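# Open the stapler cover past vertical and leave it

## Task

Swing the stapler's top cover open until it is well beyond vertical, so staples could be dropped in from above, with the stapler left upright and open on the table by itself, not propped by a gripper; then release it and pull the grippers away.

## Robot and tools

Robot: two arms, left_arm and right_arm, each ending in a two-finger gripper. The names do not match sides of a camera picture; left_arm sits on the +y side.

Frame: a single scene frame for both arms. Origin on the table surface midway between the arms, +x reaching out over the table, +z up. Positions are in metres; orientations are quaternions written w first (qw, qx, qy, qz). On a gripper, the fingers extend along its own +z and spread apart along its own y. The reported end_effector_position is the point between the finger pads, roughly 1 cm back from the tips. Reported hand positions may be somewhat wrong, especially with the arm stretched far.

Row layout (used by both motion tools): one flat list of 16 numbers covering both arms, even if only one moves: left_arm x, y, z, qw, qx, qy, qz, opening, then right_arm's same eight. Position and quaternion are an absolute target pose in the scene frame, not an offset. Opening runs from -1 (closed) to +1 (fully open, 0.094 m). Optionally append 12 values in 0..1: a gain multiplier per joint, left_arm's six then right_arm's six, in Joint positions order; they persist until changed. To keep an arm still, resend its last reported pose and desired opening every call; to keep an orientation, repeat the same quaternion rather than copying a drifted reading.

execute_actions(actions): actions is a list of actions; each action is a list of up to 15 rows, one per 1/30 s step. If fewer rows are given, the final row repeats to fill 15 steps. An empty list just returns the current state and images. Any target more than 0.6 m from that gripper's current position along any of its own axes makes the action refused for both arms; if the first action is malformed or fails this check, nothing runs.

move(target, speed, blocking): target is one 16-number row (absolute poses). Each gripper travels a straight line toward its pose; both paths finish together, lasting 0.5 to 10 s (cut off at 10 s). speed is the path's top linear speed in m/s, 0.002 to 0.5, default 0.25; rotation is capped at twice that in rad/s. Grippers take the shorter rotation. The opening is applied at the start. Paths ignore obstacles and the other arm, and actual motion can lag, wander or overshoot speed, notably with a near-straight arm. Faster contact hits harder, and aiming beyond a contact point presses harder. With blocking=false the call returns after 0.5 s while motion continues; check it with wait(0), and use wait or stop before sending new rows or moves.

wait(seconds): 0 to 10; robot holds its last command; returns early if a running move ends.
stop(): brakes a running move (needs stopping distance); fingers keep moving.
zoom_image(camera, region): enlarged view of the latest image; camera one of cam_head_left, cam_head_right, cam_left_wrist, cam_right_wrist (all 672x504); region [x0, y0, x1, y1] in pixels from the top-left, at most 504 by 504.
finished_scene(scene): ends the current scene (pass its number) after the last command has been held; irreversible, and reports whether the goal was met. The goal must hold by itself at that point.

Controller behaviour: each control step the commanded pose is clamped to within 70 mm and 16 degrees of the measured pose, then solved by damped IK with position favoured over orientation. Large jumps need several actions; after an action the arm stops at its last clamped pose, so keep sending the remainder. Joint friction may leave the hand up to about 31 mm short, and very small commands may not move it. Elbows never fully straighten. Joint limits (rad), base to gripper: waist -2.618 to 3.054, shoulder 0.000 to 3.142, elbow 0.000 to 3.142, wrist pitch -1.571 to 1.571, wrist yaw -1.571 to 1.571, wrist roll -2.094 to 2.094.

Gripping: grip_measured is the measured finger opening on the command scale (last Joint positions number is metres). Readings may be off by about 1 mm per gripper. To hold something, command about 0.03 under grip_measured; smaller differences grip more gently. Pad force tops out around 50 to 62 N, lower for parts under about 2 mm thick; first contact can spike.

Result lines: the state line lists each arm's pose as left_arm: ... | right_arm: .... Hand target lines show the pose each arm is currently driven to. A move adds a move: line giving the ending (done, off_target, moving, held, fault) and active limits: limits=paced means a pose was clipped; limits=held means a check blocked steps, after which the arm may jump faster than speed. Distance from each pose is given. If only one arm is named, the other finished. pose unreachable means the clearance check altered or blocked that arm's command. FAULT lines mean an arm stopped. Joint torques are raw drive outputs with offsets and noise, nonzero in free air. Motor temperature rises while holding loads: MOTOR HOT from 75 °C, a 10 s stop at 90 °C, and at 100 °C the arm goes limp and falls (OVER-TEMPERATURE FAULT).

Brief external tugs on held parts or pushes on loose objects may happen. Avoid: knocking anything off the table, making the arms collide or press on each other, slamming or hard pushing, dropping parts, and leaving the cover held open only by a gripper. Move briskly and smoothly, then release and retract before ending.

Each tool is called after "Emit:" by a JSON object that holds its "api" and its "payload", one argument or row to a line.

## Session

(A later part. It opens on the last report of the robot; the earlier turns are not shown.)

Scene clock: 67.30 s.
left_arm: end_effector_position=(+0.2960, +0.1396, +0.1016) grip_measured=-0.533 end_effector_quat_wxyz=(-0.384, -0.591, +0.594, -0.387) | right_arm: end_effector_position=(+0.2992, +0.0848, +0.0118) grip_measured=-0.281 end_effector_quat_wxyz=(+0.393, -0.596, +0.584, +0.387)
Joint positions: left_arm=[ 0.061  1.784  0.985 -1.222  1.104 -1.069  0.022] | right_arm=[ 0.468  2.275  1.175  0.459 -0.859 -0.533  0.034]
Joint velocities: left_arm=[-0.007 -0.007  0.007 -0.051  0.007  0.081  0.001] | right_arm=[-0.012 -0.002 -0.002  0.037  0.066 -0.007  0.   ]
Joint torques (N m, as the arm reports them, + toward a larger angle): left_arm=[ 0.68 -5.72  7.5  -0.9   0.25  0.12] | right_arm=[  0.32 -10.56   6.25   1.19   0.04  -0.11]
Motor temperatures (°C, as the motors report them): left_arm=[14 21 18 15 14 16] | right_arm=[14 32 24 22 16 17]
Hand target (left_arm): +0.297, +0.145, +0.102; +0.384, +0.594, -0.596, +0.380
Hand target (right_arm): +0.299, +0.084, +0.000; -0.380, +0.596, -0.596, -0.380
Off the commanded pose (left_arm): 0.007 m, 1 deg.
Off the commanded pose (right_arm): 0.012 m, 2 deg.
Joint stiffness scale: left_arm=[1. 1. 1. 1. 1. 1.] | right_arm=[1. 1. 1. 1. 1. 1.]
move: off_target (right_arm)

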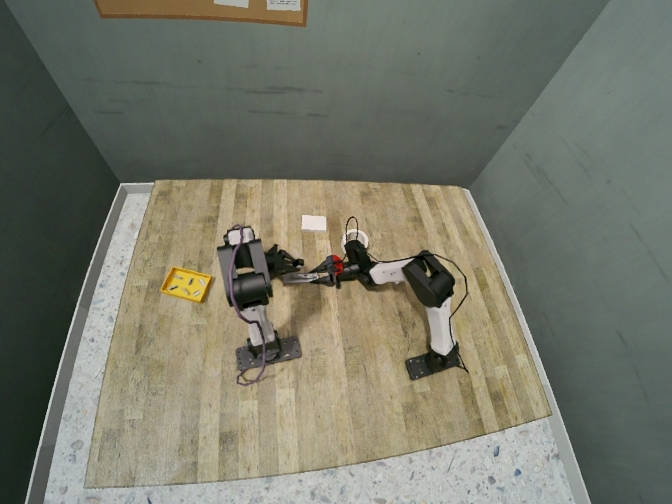

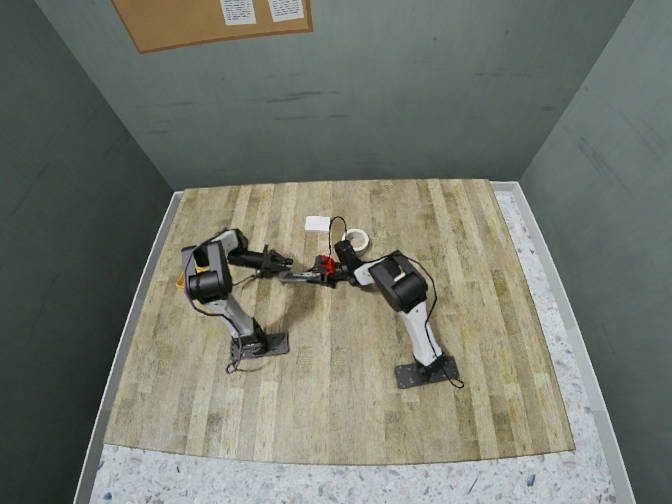

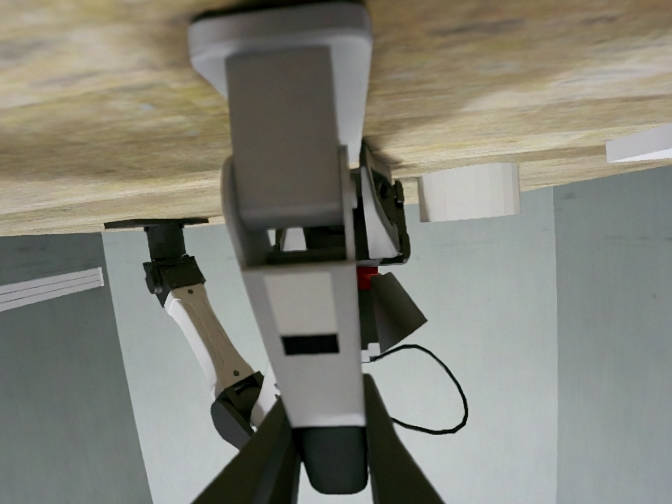

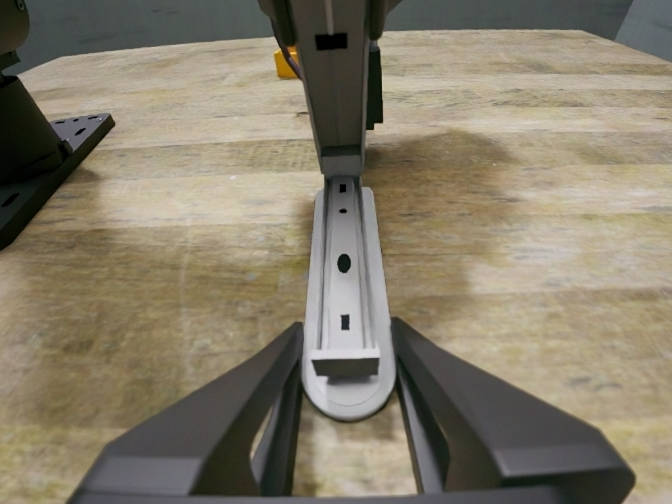

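Emit:
{"api": "move", "payload": {
  "target": [0.297,0.178,0.107,0.405,0.579,-0.579,0.405,-0.55,0.299,0.084,0.0,-0.38,0.596,-0.596,-0.38,-0.36],
  "speed": 0.04
}}

Emit:
{"api": "zoom_image", "payload": {
  "camera": "cam_head_right",
  "region": [220,200,370,310]
}}

Scene clock: 68.97 s.
left_arm: end_effector_position=(+0.2926, +0.1654, +0.1097) grip_measured=-0.533 end_effector_quat_wxyz=(-0.420, -0.574, +0.572, -0.410) | right_arm: end_effector_position=(+0.2952, +0.0892, +0.0116) grip_measured=-0.281 end_effector_quat_wxyz=(+0.390, -0.596, +0.584, +0.389)
Joint positions: left_arm=[ 0.181  1.928  1.07  -1.515  1.106 -0.726  0.022] | right_arm=[ 0.481  2.275  1.175  0.46  -0.852 -0.524  0.034]
Joint velocities: left_arm=[-0.002  0.002  0.012 -0.095 -0.066  0.081  0.001] | right_arm=[-0.007  0.002  0.007  0.007  0.037 -0.007 -0.   ]
Joint torques (N m, as the arm reports them, + toward a larger angle): left_arm=[ 1.95 -6.74  7.52 -1.29 -0.01 -0.01] | right_arm=[ -0.79 -10.54   6.27   1.19  -0.02  -0.23]
Motor temperatures (°C, as the motors report them): left_arm=[14 21 18 15 14 16] | right_arm=[14 32 25 22 16 17]
Hand target (left_arm): +0.297, +0.177, +0.108; +0.407, +0.578, -0.579, +0.406
Hand target (right_arm): +0.299, +0.084, +0.000; -0.381, +0.596, -0.596, -0.380
Off the commanded pose (left_arm): 0.014 m, 2 deg.
Off the commanded pose (right_arm): 0.013 m, 2 deg.
Joint stiffness scale: left_arm=[1. 1. 1. 1. 1. 1.] | right_arm=[1. 1. 1. 1. 1. 1.]
move: off_target (left_arm, right_arm)

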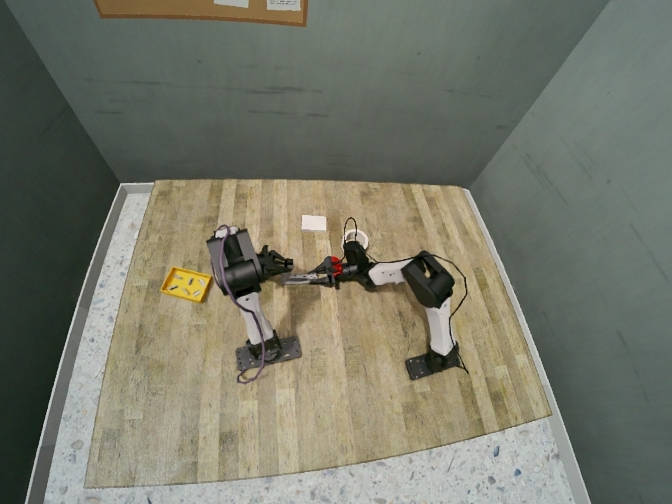

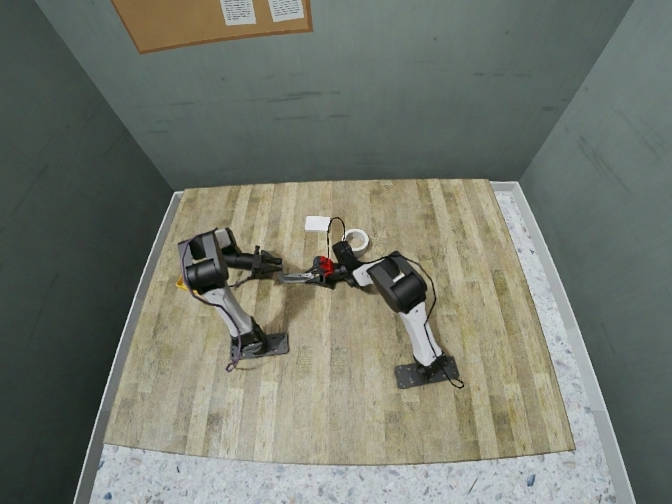

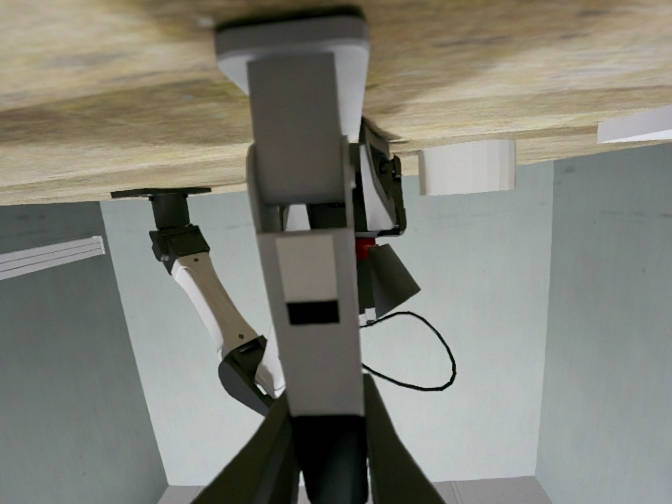

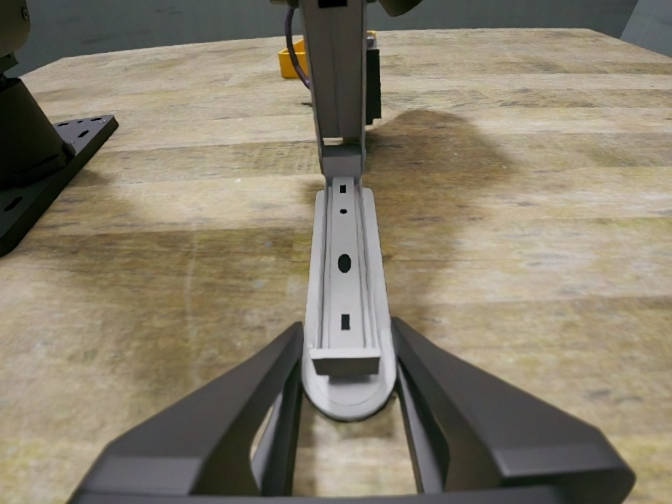

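Region (220, 200, 370, 310) of cam_head_right's 672x504 image, scaled by 3.360, with more detail than that image has; it fills the top 370 rows of this view, and the rest is white.

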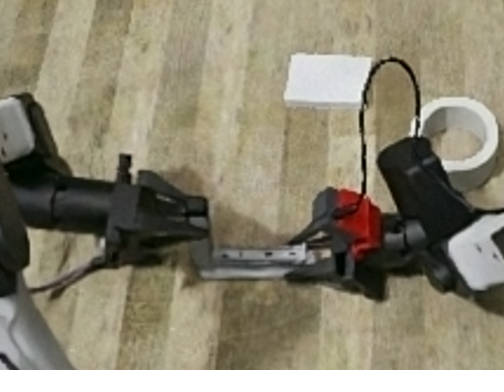

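Emit:
{"api": "move", "payload": {
  "target": [0.295,0.166,0.104,0.405,0.579,-0.579,0.405,-0.1,0.297,0.088,0.003,-0.38,0.596,-0.596,-0.38,-0.36],
  "speed": 0.04
}}

Emit:
{"api": "move", "payload": {
  "target": [0.296,0.15,0.19,0.049,0.705,-0.705,0.049,-0.1,0.297,0.088,0.003,-0.38,0.596,-0.596,-0.38,-0.36],
  "speed": 0.2
}}

Emit:
{"api": "move", "payload": {
  "target": [0.296,0.115,0.17,0.049,0.705,-0.705,0.049,-1,0.297,0.088,0.003,-0.38,0.596,-0.596,-0.38,-0.36],
  "speed": 0.1
}}

Scene clock: 70.17 s.
left_arm: end_effector_position=(+0.2972, +0.1674, +0.1036) grip_measured=-0.102 end_effector_quat_wxyz=(-0.411, -0.581, +0.572, -0.407) | right_arm: end_effector_position=(+0.2948, +0.0894, +0.0117) grip_measured=-0.281 end_effector_quat_wxyz=(+0.390, -0.596, +0.584, +0.389)
Joint positions: left_arm=[ 0.181  1.929  1.07  -1.464  1.101 -0.774  0.042] | right_arm=[ 0.482  2.275  1.175  0.46  -0.853 -0.524  0.034]
Joint velocities: left_arm=[-0.002  0.017  0.002 -0.022 -0.022  0.007  0.   ] | right_arm=[ 0.002 -0.002 -0.002 -0.022 -0.037  0.022 -0.   ]
Joint torques (N m, as the arm reports them, + toward a larger angle): left_arm=[-0.62 -8.72  3.58 -0.92  0.3  -0.1 ] | right_arm=[  0.07 -10.99   6.45   1.18   0.06  -0.13]
Motor temperatures (°C, as the motors report them): left_arm=[14 21 18 15 14 16] | right_arm=[14 32 25 22 16 17]
Hand target (left_arm): +0.295, +0.166, +0.104; +0.405, +0.580, -0.579, +0.405
Hand target (right_arm): +0.297, +0.088, +0.003; -0.380, +0.596, -0.596, -0.380
Off the commanded pose (left_arm): 0.003 m, 1 deg.
Off the commanded pose (right_arm): 0.009 m, 2 deg.
Joint stiffness scale: left_arm=[1. 1. 1. 1. 1. 1.] | right_arm=[1. 1. 1. 1. 1. 1.]
move: done

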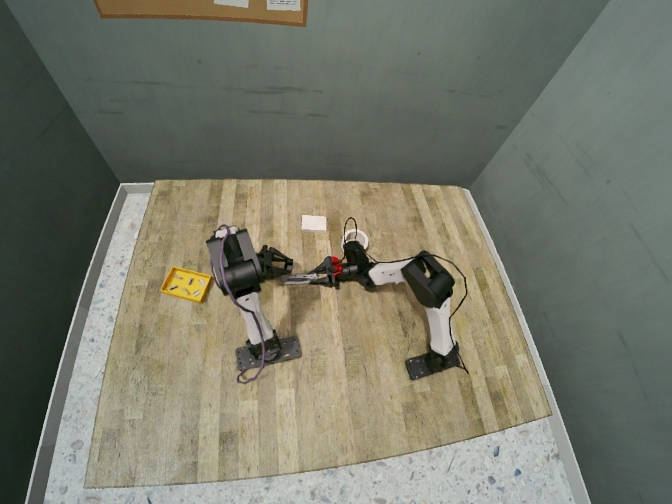

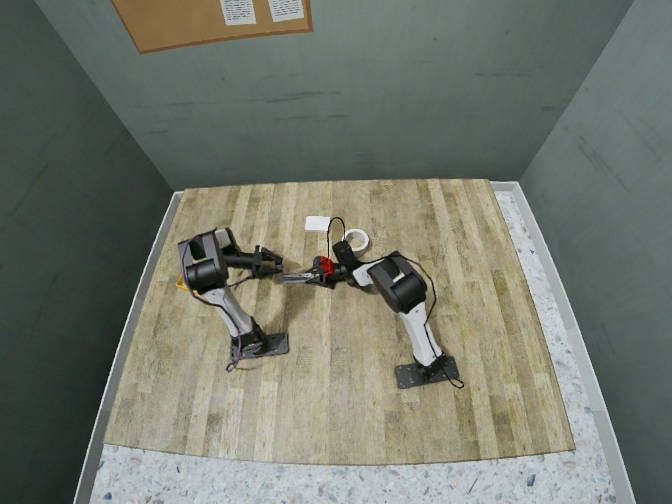

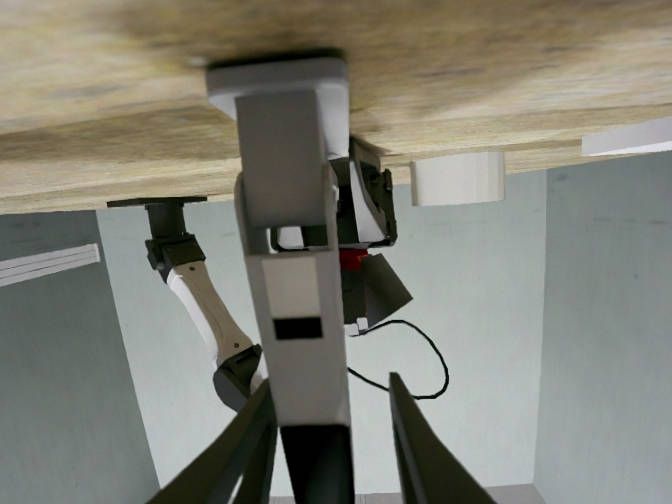

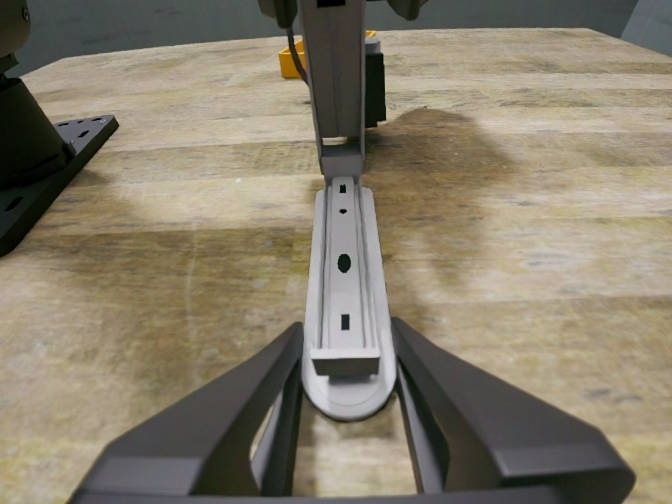

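Scene clock: 73.50 s.
left_arm: end_effector_position=(+0.2984, +0.1532, +0.1876) grip_measured=-0.102 end_effector_quat_wxyz=(-0.039, -0.709, +0.701, -0.058) | right_arm: end_effector_position=(+0.2948, +0.0894, +0.0116) grip_measured=-0.281 end_effector_quat_wxyz=(+0.390, -0.596, +0.584, +0.389)
Joint positions: left_arm=[-0.409  1.52   1.498 -1.486  0.127 -1.839  0.042] | right_arm=[ 0.482  2.275  1.175  0.46  -0.853 -0.522  0.034]
Joint velocities: left_arm=[-0.012  0.017  0.012 -0.037  0.022 -0.037 -0.   ] | right_arm=[ 0.007 -0.012  0.002  0.051 -0.022  0.007 -0.   ]
Joint torques (N m, as the arm reports them, + toward a larger angle): left_arm=[-0.76 -4.77  8.7   0.3  -0.12 -0.12] | right_arm=[  0.04 -10.99   6.45   1.18   0.06  -0.14]
Motor temperatures (°C, as the motors report them): left_arm=[14 21 18 15 14 16] | right_arm=[14 32 25 22 16 17]
Hand target (left_arm): +0.299, +0.153, +0.188; +0.038, +0.711, -0.701, +0.049
Hand target (right_arm): +0.297, +0.088, +0.003; -0.380, +0.596, -0.596, -0.380
Off the commanded pose (left_arm): 0.005 m, 2 deg.
Off the commanded pose (right_arm): 0.009 m, 2 deg.
Joint stiffness scale: left_arm=[1. 1. 1. 1. 1. 1.] | right_arm=[1. 1. 1. 1. 1. 1.]
move: done

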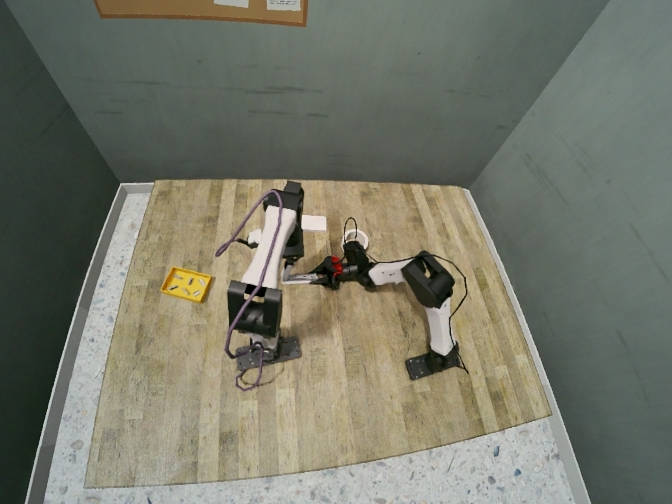

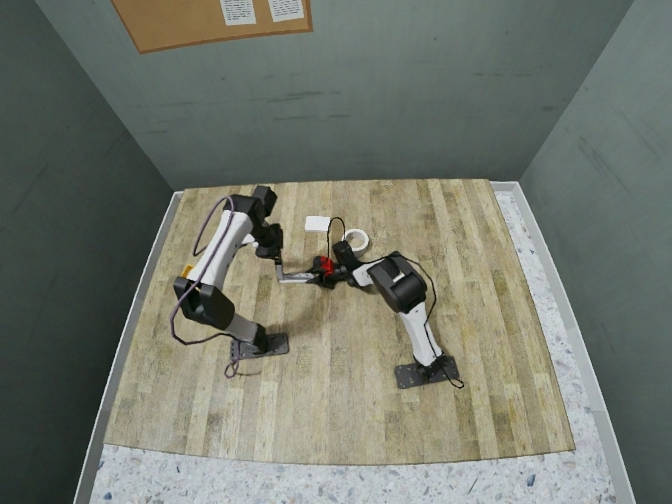

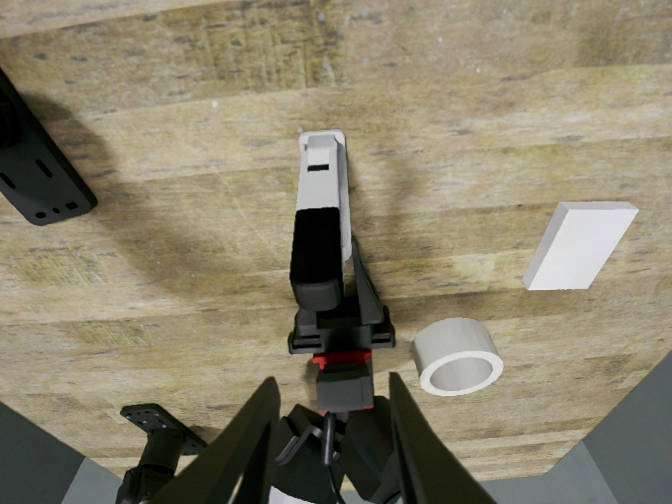

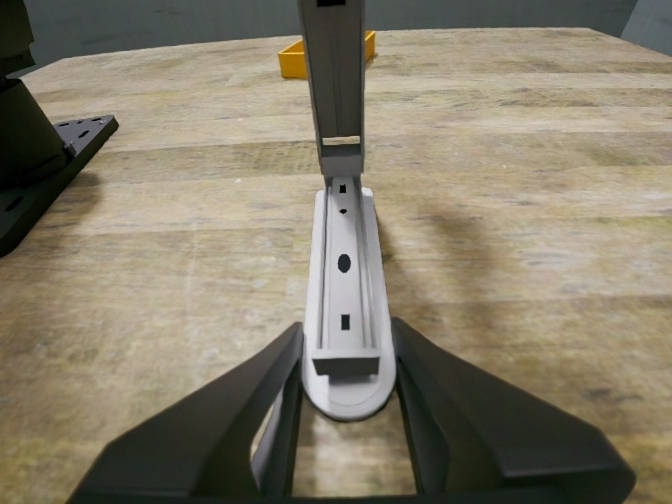

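Scene clock: 74.37 s.
left_arm: end_effector_position=(+0.2936, +0.1178, +0.1759) grip_measured=-0.997 end_effector_quat_wxyz=(-0.047, -0.704, +0.707, -0.051) | right_arm: end_effector_position=(+0.2947, +0.0894, +0.0116) grip_measured=-0.281 end_effector_quat_wxyz=(+0.390, -0.596, +0.584, +0.389)
Joint positions: left_arm=[-0.537  1.551  1.48  -1.443  0.127 -1.951  0.   ] | right_arm=[ 0.482  2.275  1.175  0.46  -0.853 -0.522  0.034]
Joint velocities: left_arm=[ 0.012 -0.017 -0.017 -0.037 -0.007 -0.022 -0.001] | right_arm=[-0.002 -0.002  0.022  0.007 -0.022  0.037  0.   ]
Joint torques (N m, as the arm reports them, + toward a larger angle): left_arm=[-0.72 -5.    5.94  0.76 -0.02 -0.08] | right_arm=[  0.04 -10.99   6.47   1.18   0.06  -0.14]
Motor temperatures (°C, as the motors report them): left_arm=[14 21 18 15 14 16] | right_arm=[14 32 25 22 16 17]
Hand target (left_arm): +0.296, +0.116, +0.170; +0.047, +0.705, -0.705, +0.049
Hand target (right_arm): +0.297, +0.088, +0.003; -0.380, +0.596, -0.596, -0.380
Off the commanded pose (left_arm): 0.007 m, 0 deg.
Off the commanded pose (right_arm): 0.009 m, 2 deg.
Joint stiffness scale: left_arm=[1. 1. 1. 1. 1. 1.] | right_arm=[1. 1. 1. 1. 1. 1.]
move: done

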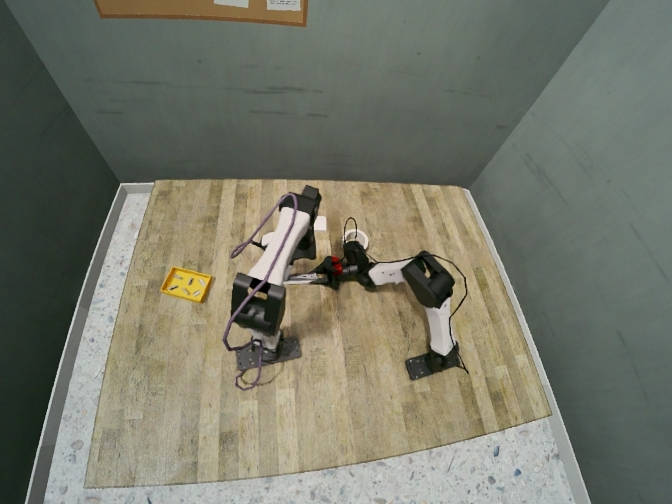

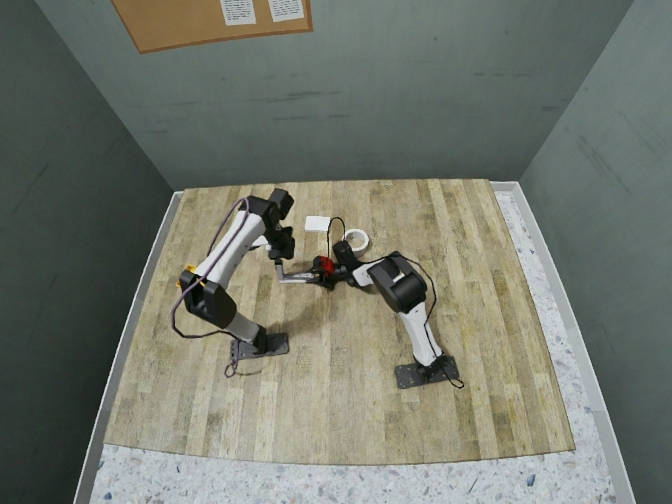

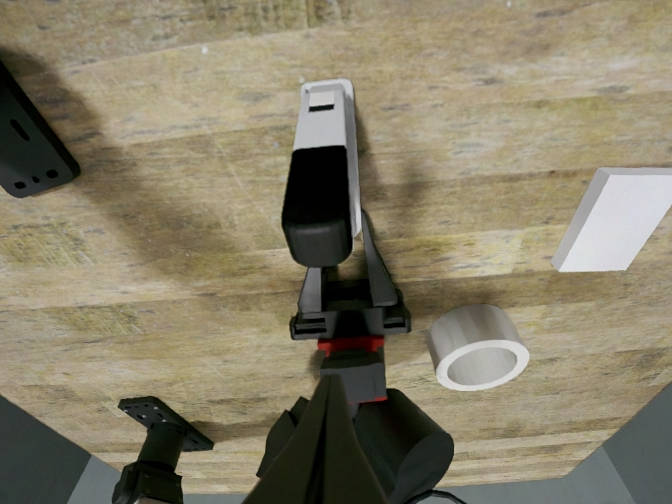

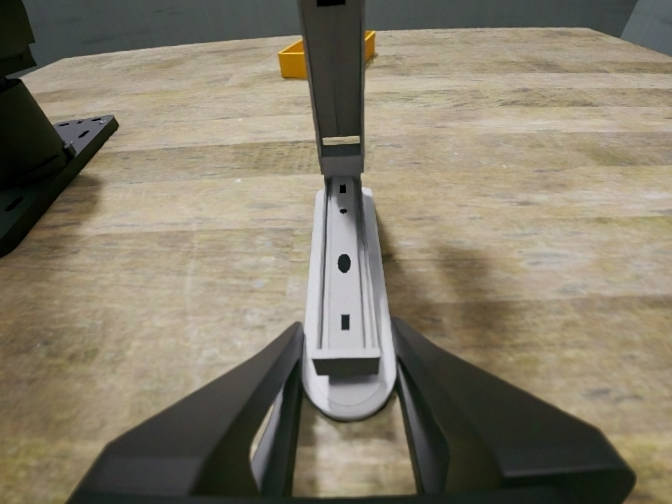

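Emit:
{"api": "move", "payload": {
  "target": [0.294,0.12,0.108,0,0.707,-0.707,0,-1,0.297,0.088,0.003,-0.38,0.596,-0.596,-0.38,-0.36],
  "speed": 0.08
}}

Emit:
{"api": "move", "payload": {
  "target": [0.294,0.2,0.108,0,0.707,-0.707,0,-1,0.297,0.088,0.003,-0.38,0.596,-0.596,-0.38,-0.36],
  "speed": 0.05
}}

Emit:
{"api": "move", "payload": {
  "target": [0.294,0.24,0.09,0,0.707,-0.707,0,-1,0.297,0.088,0.003,-0.38,0.596,-0.596,-0.38,-0.36],
  "speed": 0.04
}}

Scene clock: 76.20 s.
left_arm: end_effector_position=(+0.2913, +0.1215, +0.1145) grip_measured=-0.997 end_effector_quat_wxyz=(-0.004, -0.707, +0.708, -0.004) | right_arm: end_effector_position=(+0.2947, +0.0894, +0.0116) grip_measured=-0.281 end_effector_quat_wxyz=(+0.390, -0.596, +0.584, +0.389)
Joint positions: left_arm=[-0.601  1.576  1.268 -1.257  0.011 -2.015  0.   ] | right_arm=[ 0.482  2.275  1.175  0.46  -0.853 -0.522  0.034]
Joint velocities: left_arm=[-0.012  0.002  0.007  0.066  0.022 -0.022  0.001] | right_arm=[-0.022 -0.012 -0.002 -0.022  0.037 -0.022 -0.001]
Joint torques (N m, as the arm reports them, + toward a larger angle): left_arm=[-0.81 -5.25  6.13  0.58 -0.19 -0.13] | right_arm=[  0.04 -10.99   6.46   1.18   0.06  -0.13]
Motor temperatures (°C, as the motors report them): left_arm=[14 21 18 15 14 16] | right_arm=[14 32 25 22 16 17]
Hand target (left_arm): +0.293, +0.121, +0.109; -0.001, +0.707, -0.707, +0.001
Hand target (right_arm): +0.297, +0.088, +0.003; -0.380, +0.596, -0.596, -0.380
Off the commanded pose (left_arm): 0.007 m, 1 deg.
Off the commanded pose (right_arm): 0.009 m, 2 deg.
Joint stiffness scale: left_arm=[1. 1. 1. 1. 1. 1.] | right_arm=[1. 1. 1. 1. 1. 1.]
move: done

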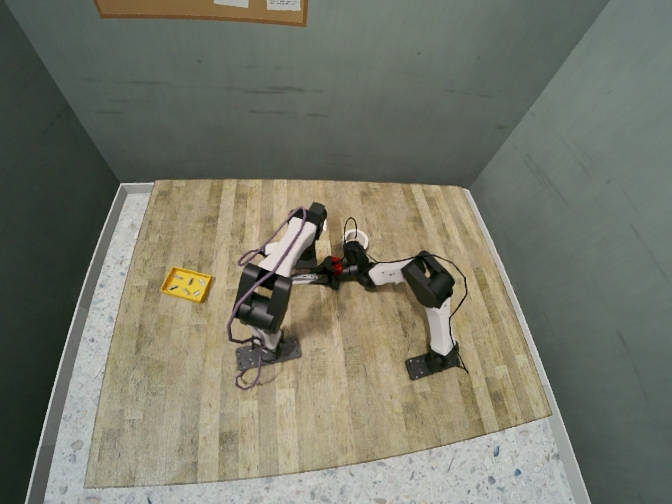

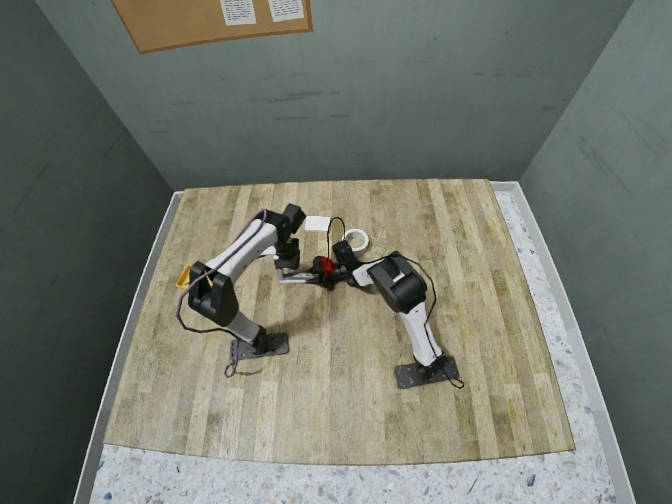

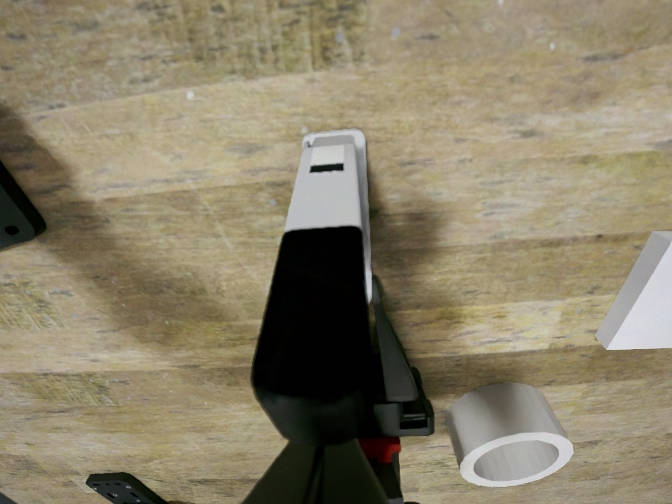

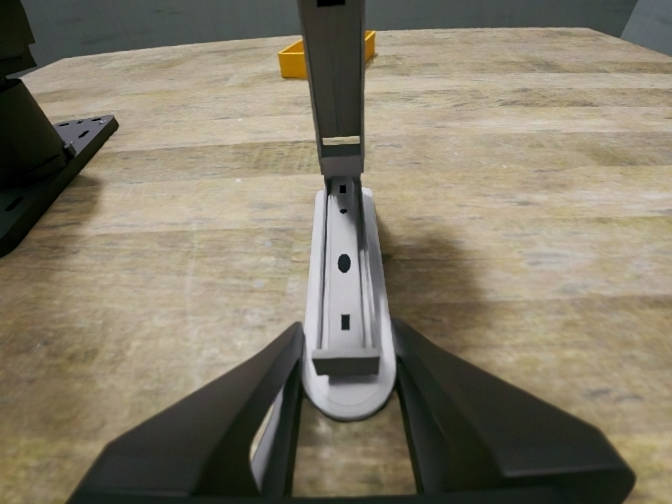

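Scene clock: 78.13 s.
left_arm: end_effector_position=(+0.2933, +0.1962, +0.1061) grip_measured=-0.997 end_effector_quat_wxyz=(-0.012, -0.708, +0.706, +0.008) | right_arm: end_effector_position=(+0.2948, +0.0894, +0.0116) grip_measured=-0.281 end_effector_quat_wxyz=(+0.390, -0.596, +0.584, +0.389)
Joint positions: left_arm=[-0.328  1.528  1.187 -1.257  0.01  -1.747  0.   ] | right_arm=[ 0.482  2.275  1.175  0.46  -0.853 -0.522  0.034]
Joint velocities: left_arm=[-0.002 -0.017 -0.007  0.081 -0.066 -0.007  0.001] | right_arm=[-0.002  0.002 -0.007 -0.007 -0.007 -0.095 -0.   ]
Joint torques (N m, as the arm reports them, + toward a larger angle): left_arm=[ 0.25 -7.28  5.67  0.47 -0.13  0.02] | right_arm=[  0.06 -10.97   6.46   1.18   0.06  -0.13]
Motor temperatures (°C, as the motors report them): left_arm=[14 21 18 15 14 16] | right_arm=[14 32 25 22 16 17]
Hand target (left_arm): +0.293, +0.199, +0.108; +0.003, +0.707, -0.707, -0.000
Hand target (right_arm): +0.297, +0.088, +0.003; -0.380, +0.596, -0.596, -0.380
Off the commanded pose (left_arm): 0.004 m, 2 deg.
Off the commanded pose (right_arm): 0.009 m, 2 deg.
Joint stiffness scale: left_arm=[1. 1. 1. 1. 1. 1.] | right_arm=[1. 1. 1. 1. 1. 1.]
move: done

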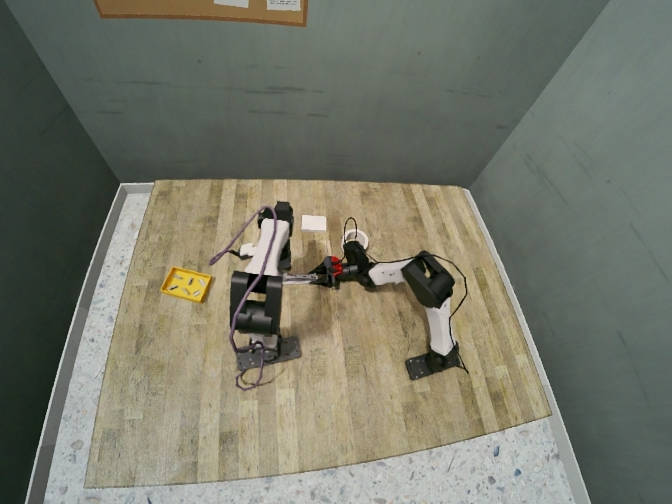

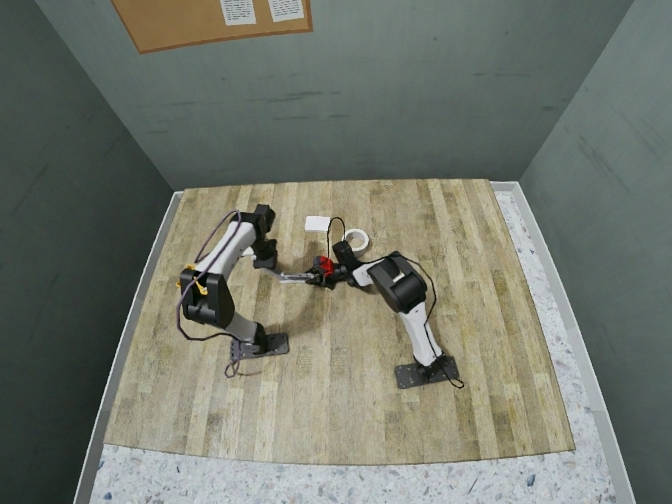

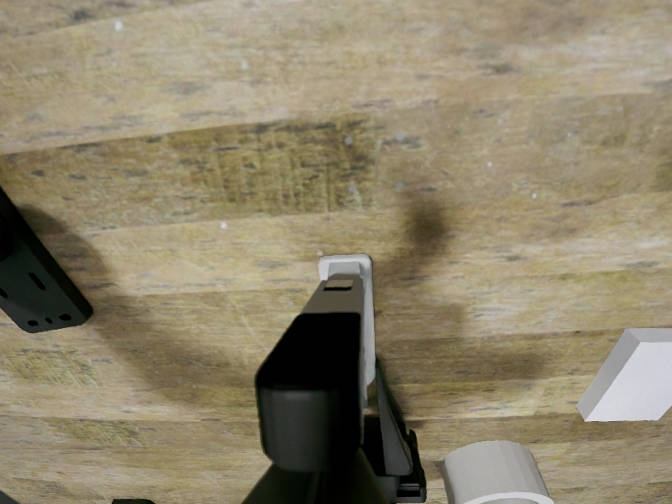

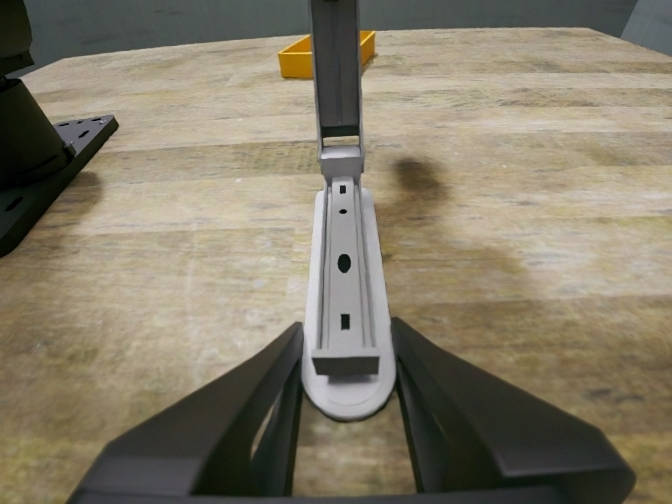

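Scene clock: 79.67 s.
left_arm: end_effector_position=(+0.2916, +0.2363, +0.0868) grip_measured=-0.997 end_effector_quat_wxyz=(-0.017, -0.708, +0.706, +0.010) | right_arm: end_effector_position=(+0.2948, +0.0894, +0.0115) grip_measured=-0.281 end_effector_quat_wxyz=(+0.390, -0.596, +0.584, +0.389)
Joint positions: left_arm=[-0.169  1.528  1.109 -1.191  0.01  -1.588  0.   ] | right_arm=[ 0.482  2.275  1.175  0.46  -0.853 -0.522  0.034]
Joint velocities: left_arm=[ 0.007 -0.002 -0.007  0.007  0.007  0.037  0.002] | right_arm=[ 0.007  0.002 -0.002 -0.007  0.11  -0.066  0.   ]
Joint torques (N m, as the arm reports them, + toward a larger angle): left_arm=[ 0.28 -7.66  5.65  0.54 -0.14  0.08] | right_arm=[  0.05 -10.96   6.39   1.2    0.06  -0.13]
Motor temperatures (°C, as the motors report them): left_arm=[14 21 18 15 14 16] | right_arm=[14 32 25 22 16 17]
Hand target (left_arm): +0.293, +0.239, +0.090; +0.002, +0.707, -0.707, +0.000
Hand target (right_arm): +0.297, +0.088, +0.003; -0.380, +0.596, -0.596, -0.380
Off the commanded pose (left_arm): 0.005 m, 2 deg.
Off the commanded pose (right_arm): 0.009 m, 2 deg.
Joint stiffness scale: left_arm=[1. 1. 1. 1. 1. 1.] | right_arm=[1. 1. 1. 1. 1. 1.]
move: done

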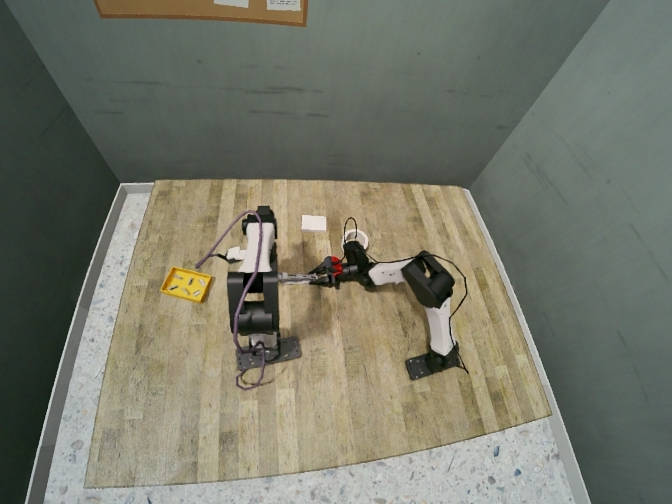

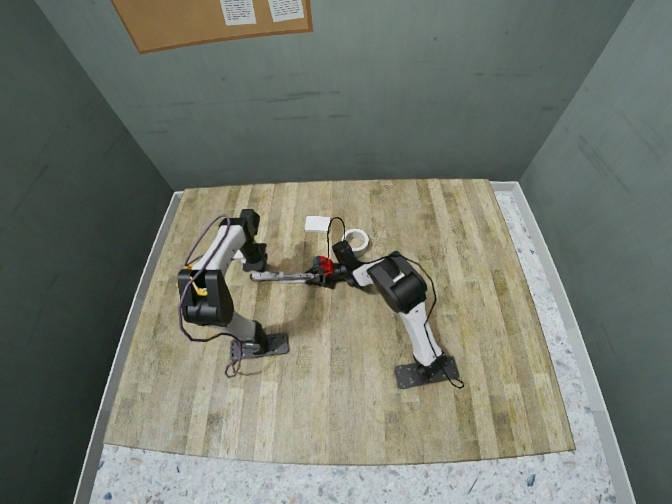

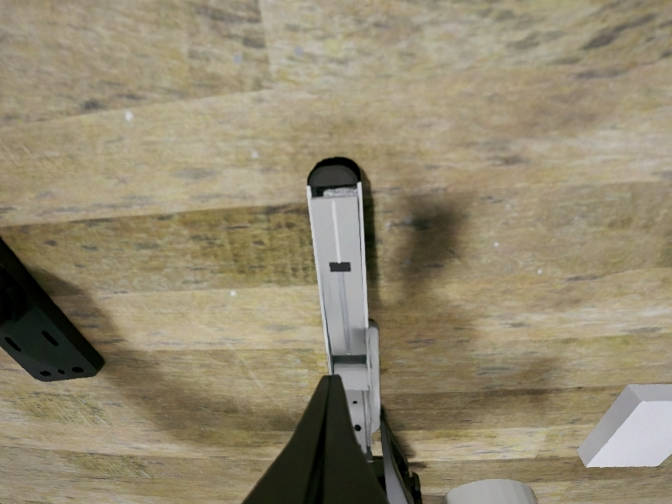

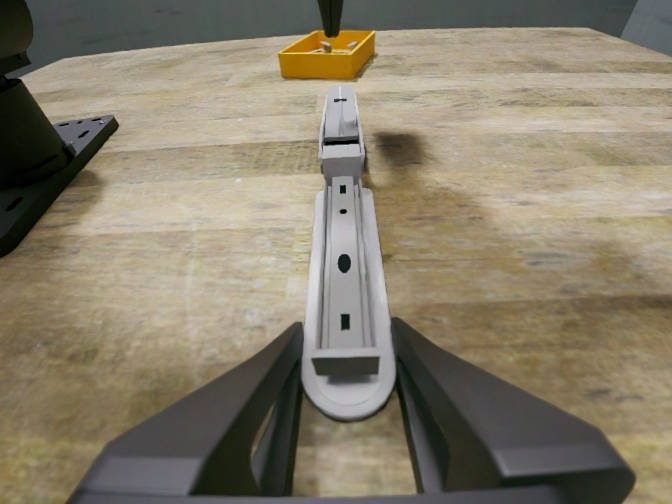

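It swung fully open. Release.

Emit:
{"api": "move", "payload": {
  "target": [0.294,0.26,0.15,0,0.707,-0.707,0,-1,0.296,0.089,0.01,-0.38,0.596,-0.596,-0.38,0.2],
  "speed": 0.15
}}

Emit:
{"api": "move", "payload": {
  "target": [0.28,0.38,0.21,0,0.707,-0.707,0,-1,0.29,-0.06,0.09,-0.38,0.596,-0.596,-0.38,0.2],
  "speed": 0.2
}}

Scene clock: 81.13 s.
left_arm: end_effector_position=(+0.2960, +0.2564, +0.1415) grip_measured=-0.997 end_effector_quat_wxyz=(-0.009, -0.708, +0.707, +0.001) | right_arm: end_effector_position=(+0.2951, +0.0895, +0.0117) grip_measured=+0.197 end_effector_quat_wxyz=(+0.390, -0.596, +0.584, +0.389)
Joint positions: left_arm=[-0.089  1.51   1.311 -1.388  0.01  -1.506  0.   ] | right_arm=[ 0.482  2.275  1.175  0.462 -0.852 -0.522  0.056]
Joint velocities: left_arm=[-0.002  0.007  0.002 -0.066 -0.022  0.081  0.   ] | right_arm=[ 0.007 -0.007 -0.022 -0.022  0.022 -0.022 -0.   ]
Joint torques (N m, as the arm reports them, + toward a larger angle): left_arm=[ 0.24 -6.64  8.64  0.15 -0.16  0.04] | right_arm=[  0.34 -12.47   6.38   1.05   0.07  -0.09]
Motor temperatures (°C, as the motors report them): left_arm=[14 21 18 15 14 16] | right_arm=[14 33 25 22 16 17]
Hand target (left_arm): +0.295, +0.260, +0.150; +0.001, +0.707, -0.707, +0.001
Hand target (right_arm): +0.296, +0.089, +0.010; -0.381, +0.596, -0.596, -0.380
Off the commanded pose (left_arm): 0.009 m, 1 deg.
Off the commanded pose (right_arm): 0.002 m, 2 deg.
Joint stiffness scale: left_arm=[1. 1. 1. 1. 1. 1.] | right_arm=[1. 1. 1. 1. 1. 1.]
move: done

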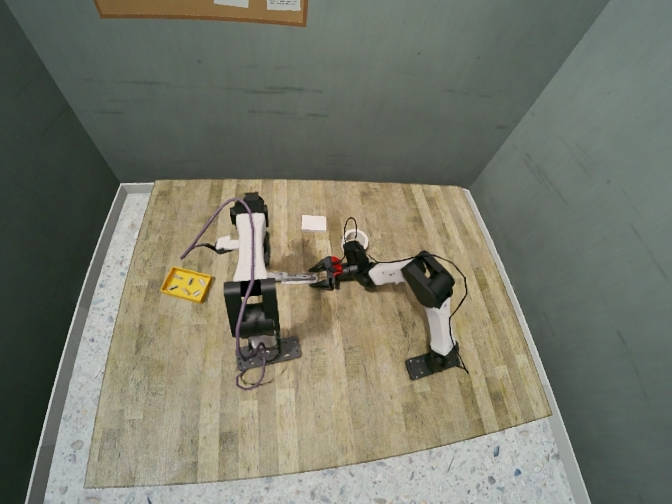

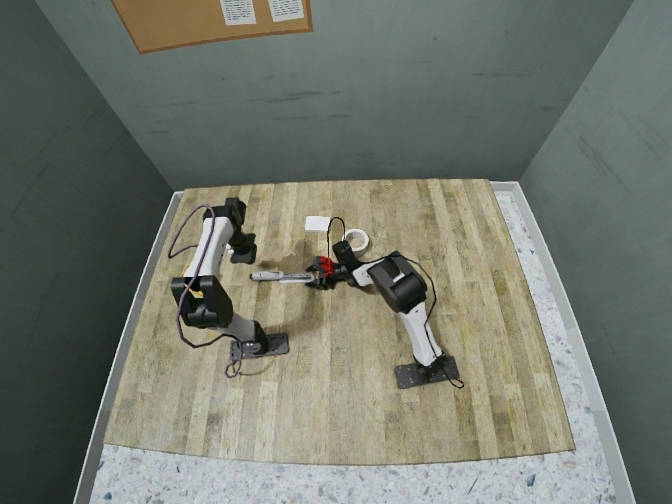

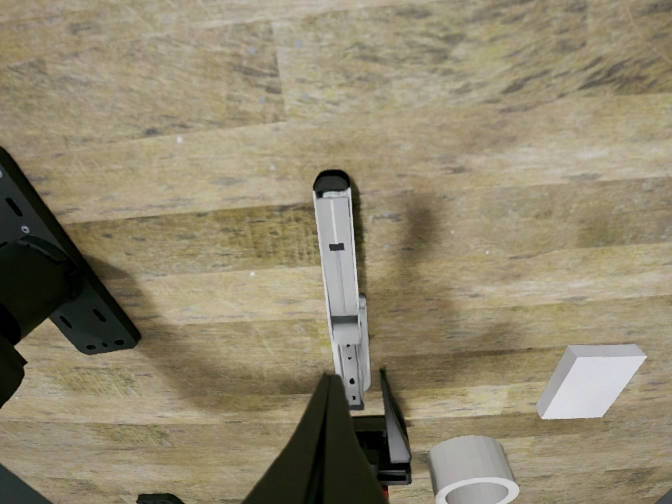

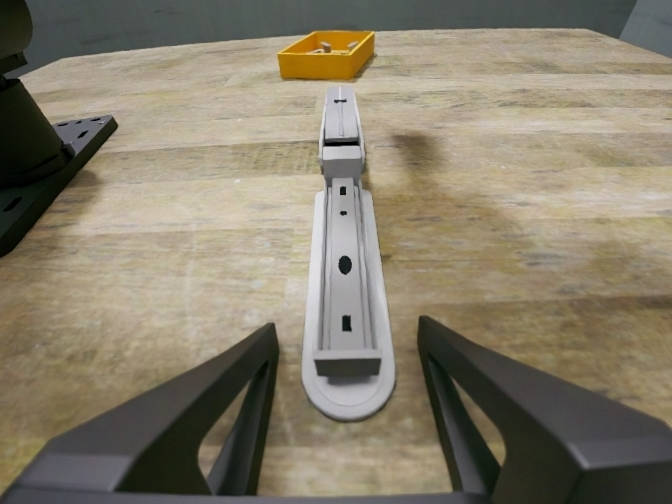

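Scene clock: 82.80 s.
left_arm: end_effector_position=(+0.2808, +0.3772, +0.2080) grip_measured=-0.997 end_effector_quat_wxyz=(+0.035, -0.709, +0.704, -0.015) | right_arm: end_effector_position=(+0.2853, -0.0608, +0.0796) grip_measured=+0.198 end_effector_quat_wxyz=(+0.366, -0.592, +0.607, +0.383)
Joint positions: left_arm=[ 0.373  1.546  1.61  -1.56   0.011 -1.05   0.   ] | right_arm=[ 0.141  1.878  1.023 -0.215 -1.049 -0.972  0.056]
Joint velocities: left_arm=[ 0.007  0.002 -0.007 -0.037  0.037 -0.007 -0.   ] | right_arm=[ 0.012  0.002 -0.012 -0.037  0.022  0.007 -0.001]
Joint torques (N m, as the arm reports them, + toward a larger angle): left_arm=[-0.03 -4.8   8.6   0.47 -0.07  0.02] | right_arm=[-0.34 -9.56  7.87  0.93 -0.46 -0.15]
Motor temperatures (°C, as the motors report them): left_arm=[14 21 18 15 14 16] | right_arm=[14 33 25 22 16 17]
Hand target (left_arm): +0.281, +0.379, +0.209; -0.031, +0.707, -0.706, +0.013
Hand target (right_arm): +0.290, -0.060, +0.090; -0.378, +0.597, -0.596, -0.382
Off the commanded pose (left_arm): 0.004 m, 4 deg.
Off the commanded pose (right_arm): 0.011 m, 2 deg.
Joint stiffness scale: left_arm=[1. 1. 1. 1. 1. 1.] | right_arm=[1. 1. 1. 1. 1. 1.]
joint sent to its limit (left arm) — the command would take joint 4 (wrist pitch) past its lower limit, so that joint was sent only as far as its limit.
move: off_target (left_arm, right_arm)

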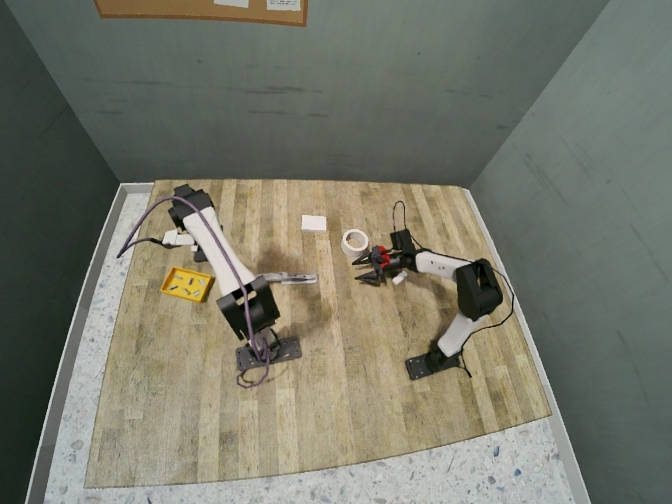

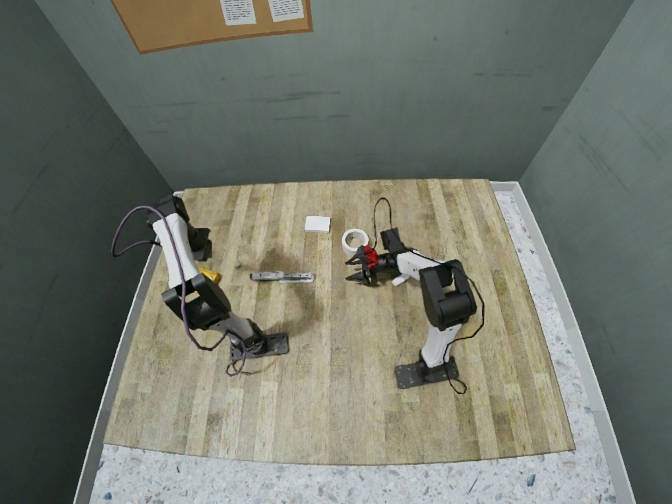

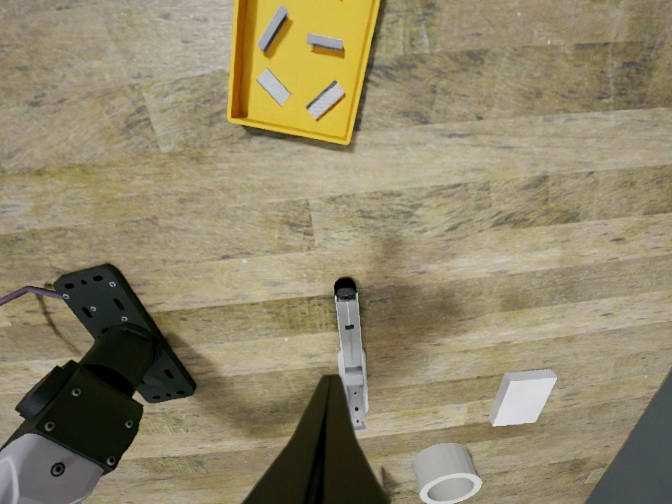

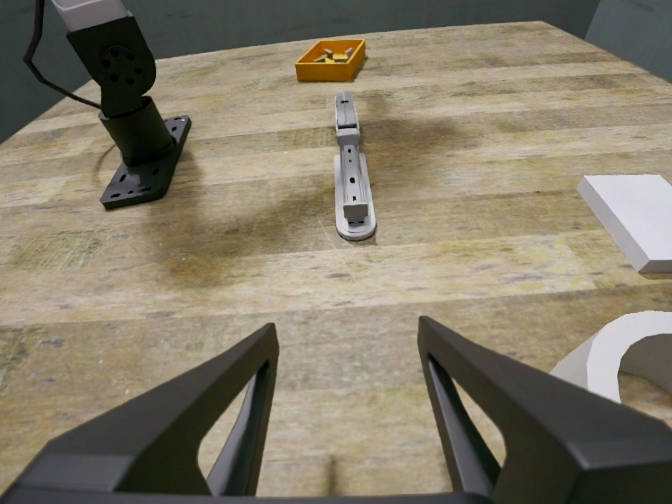

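Emit:
{"api": "finished_scene", "payload": {
  "scene": 2
}}

The scene is finished: the task was done.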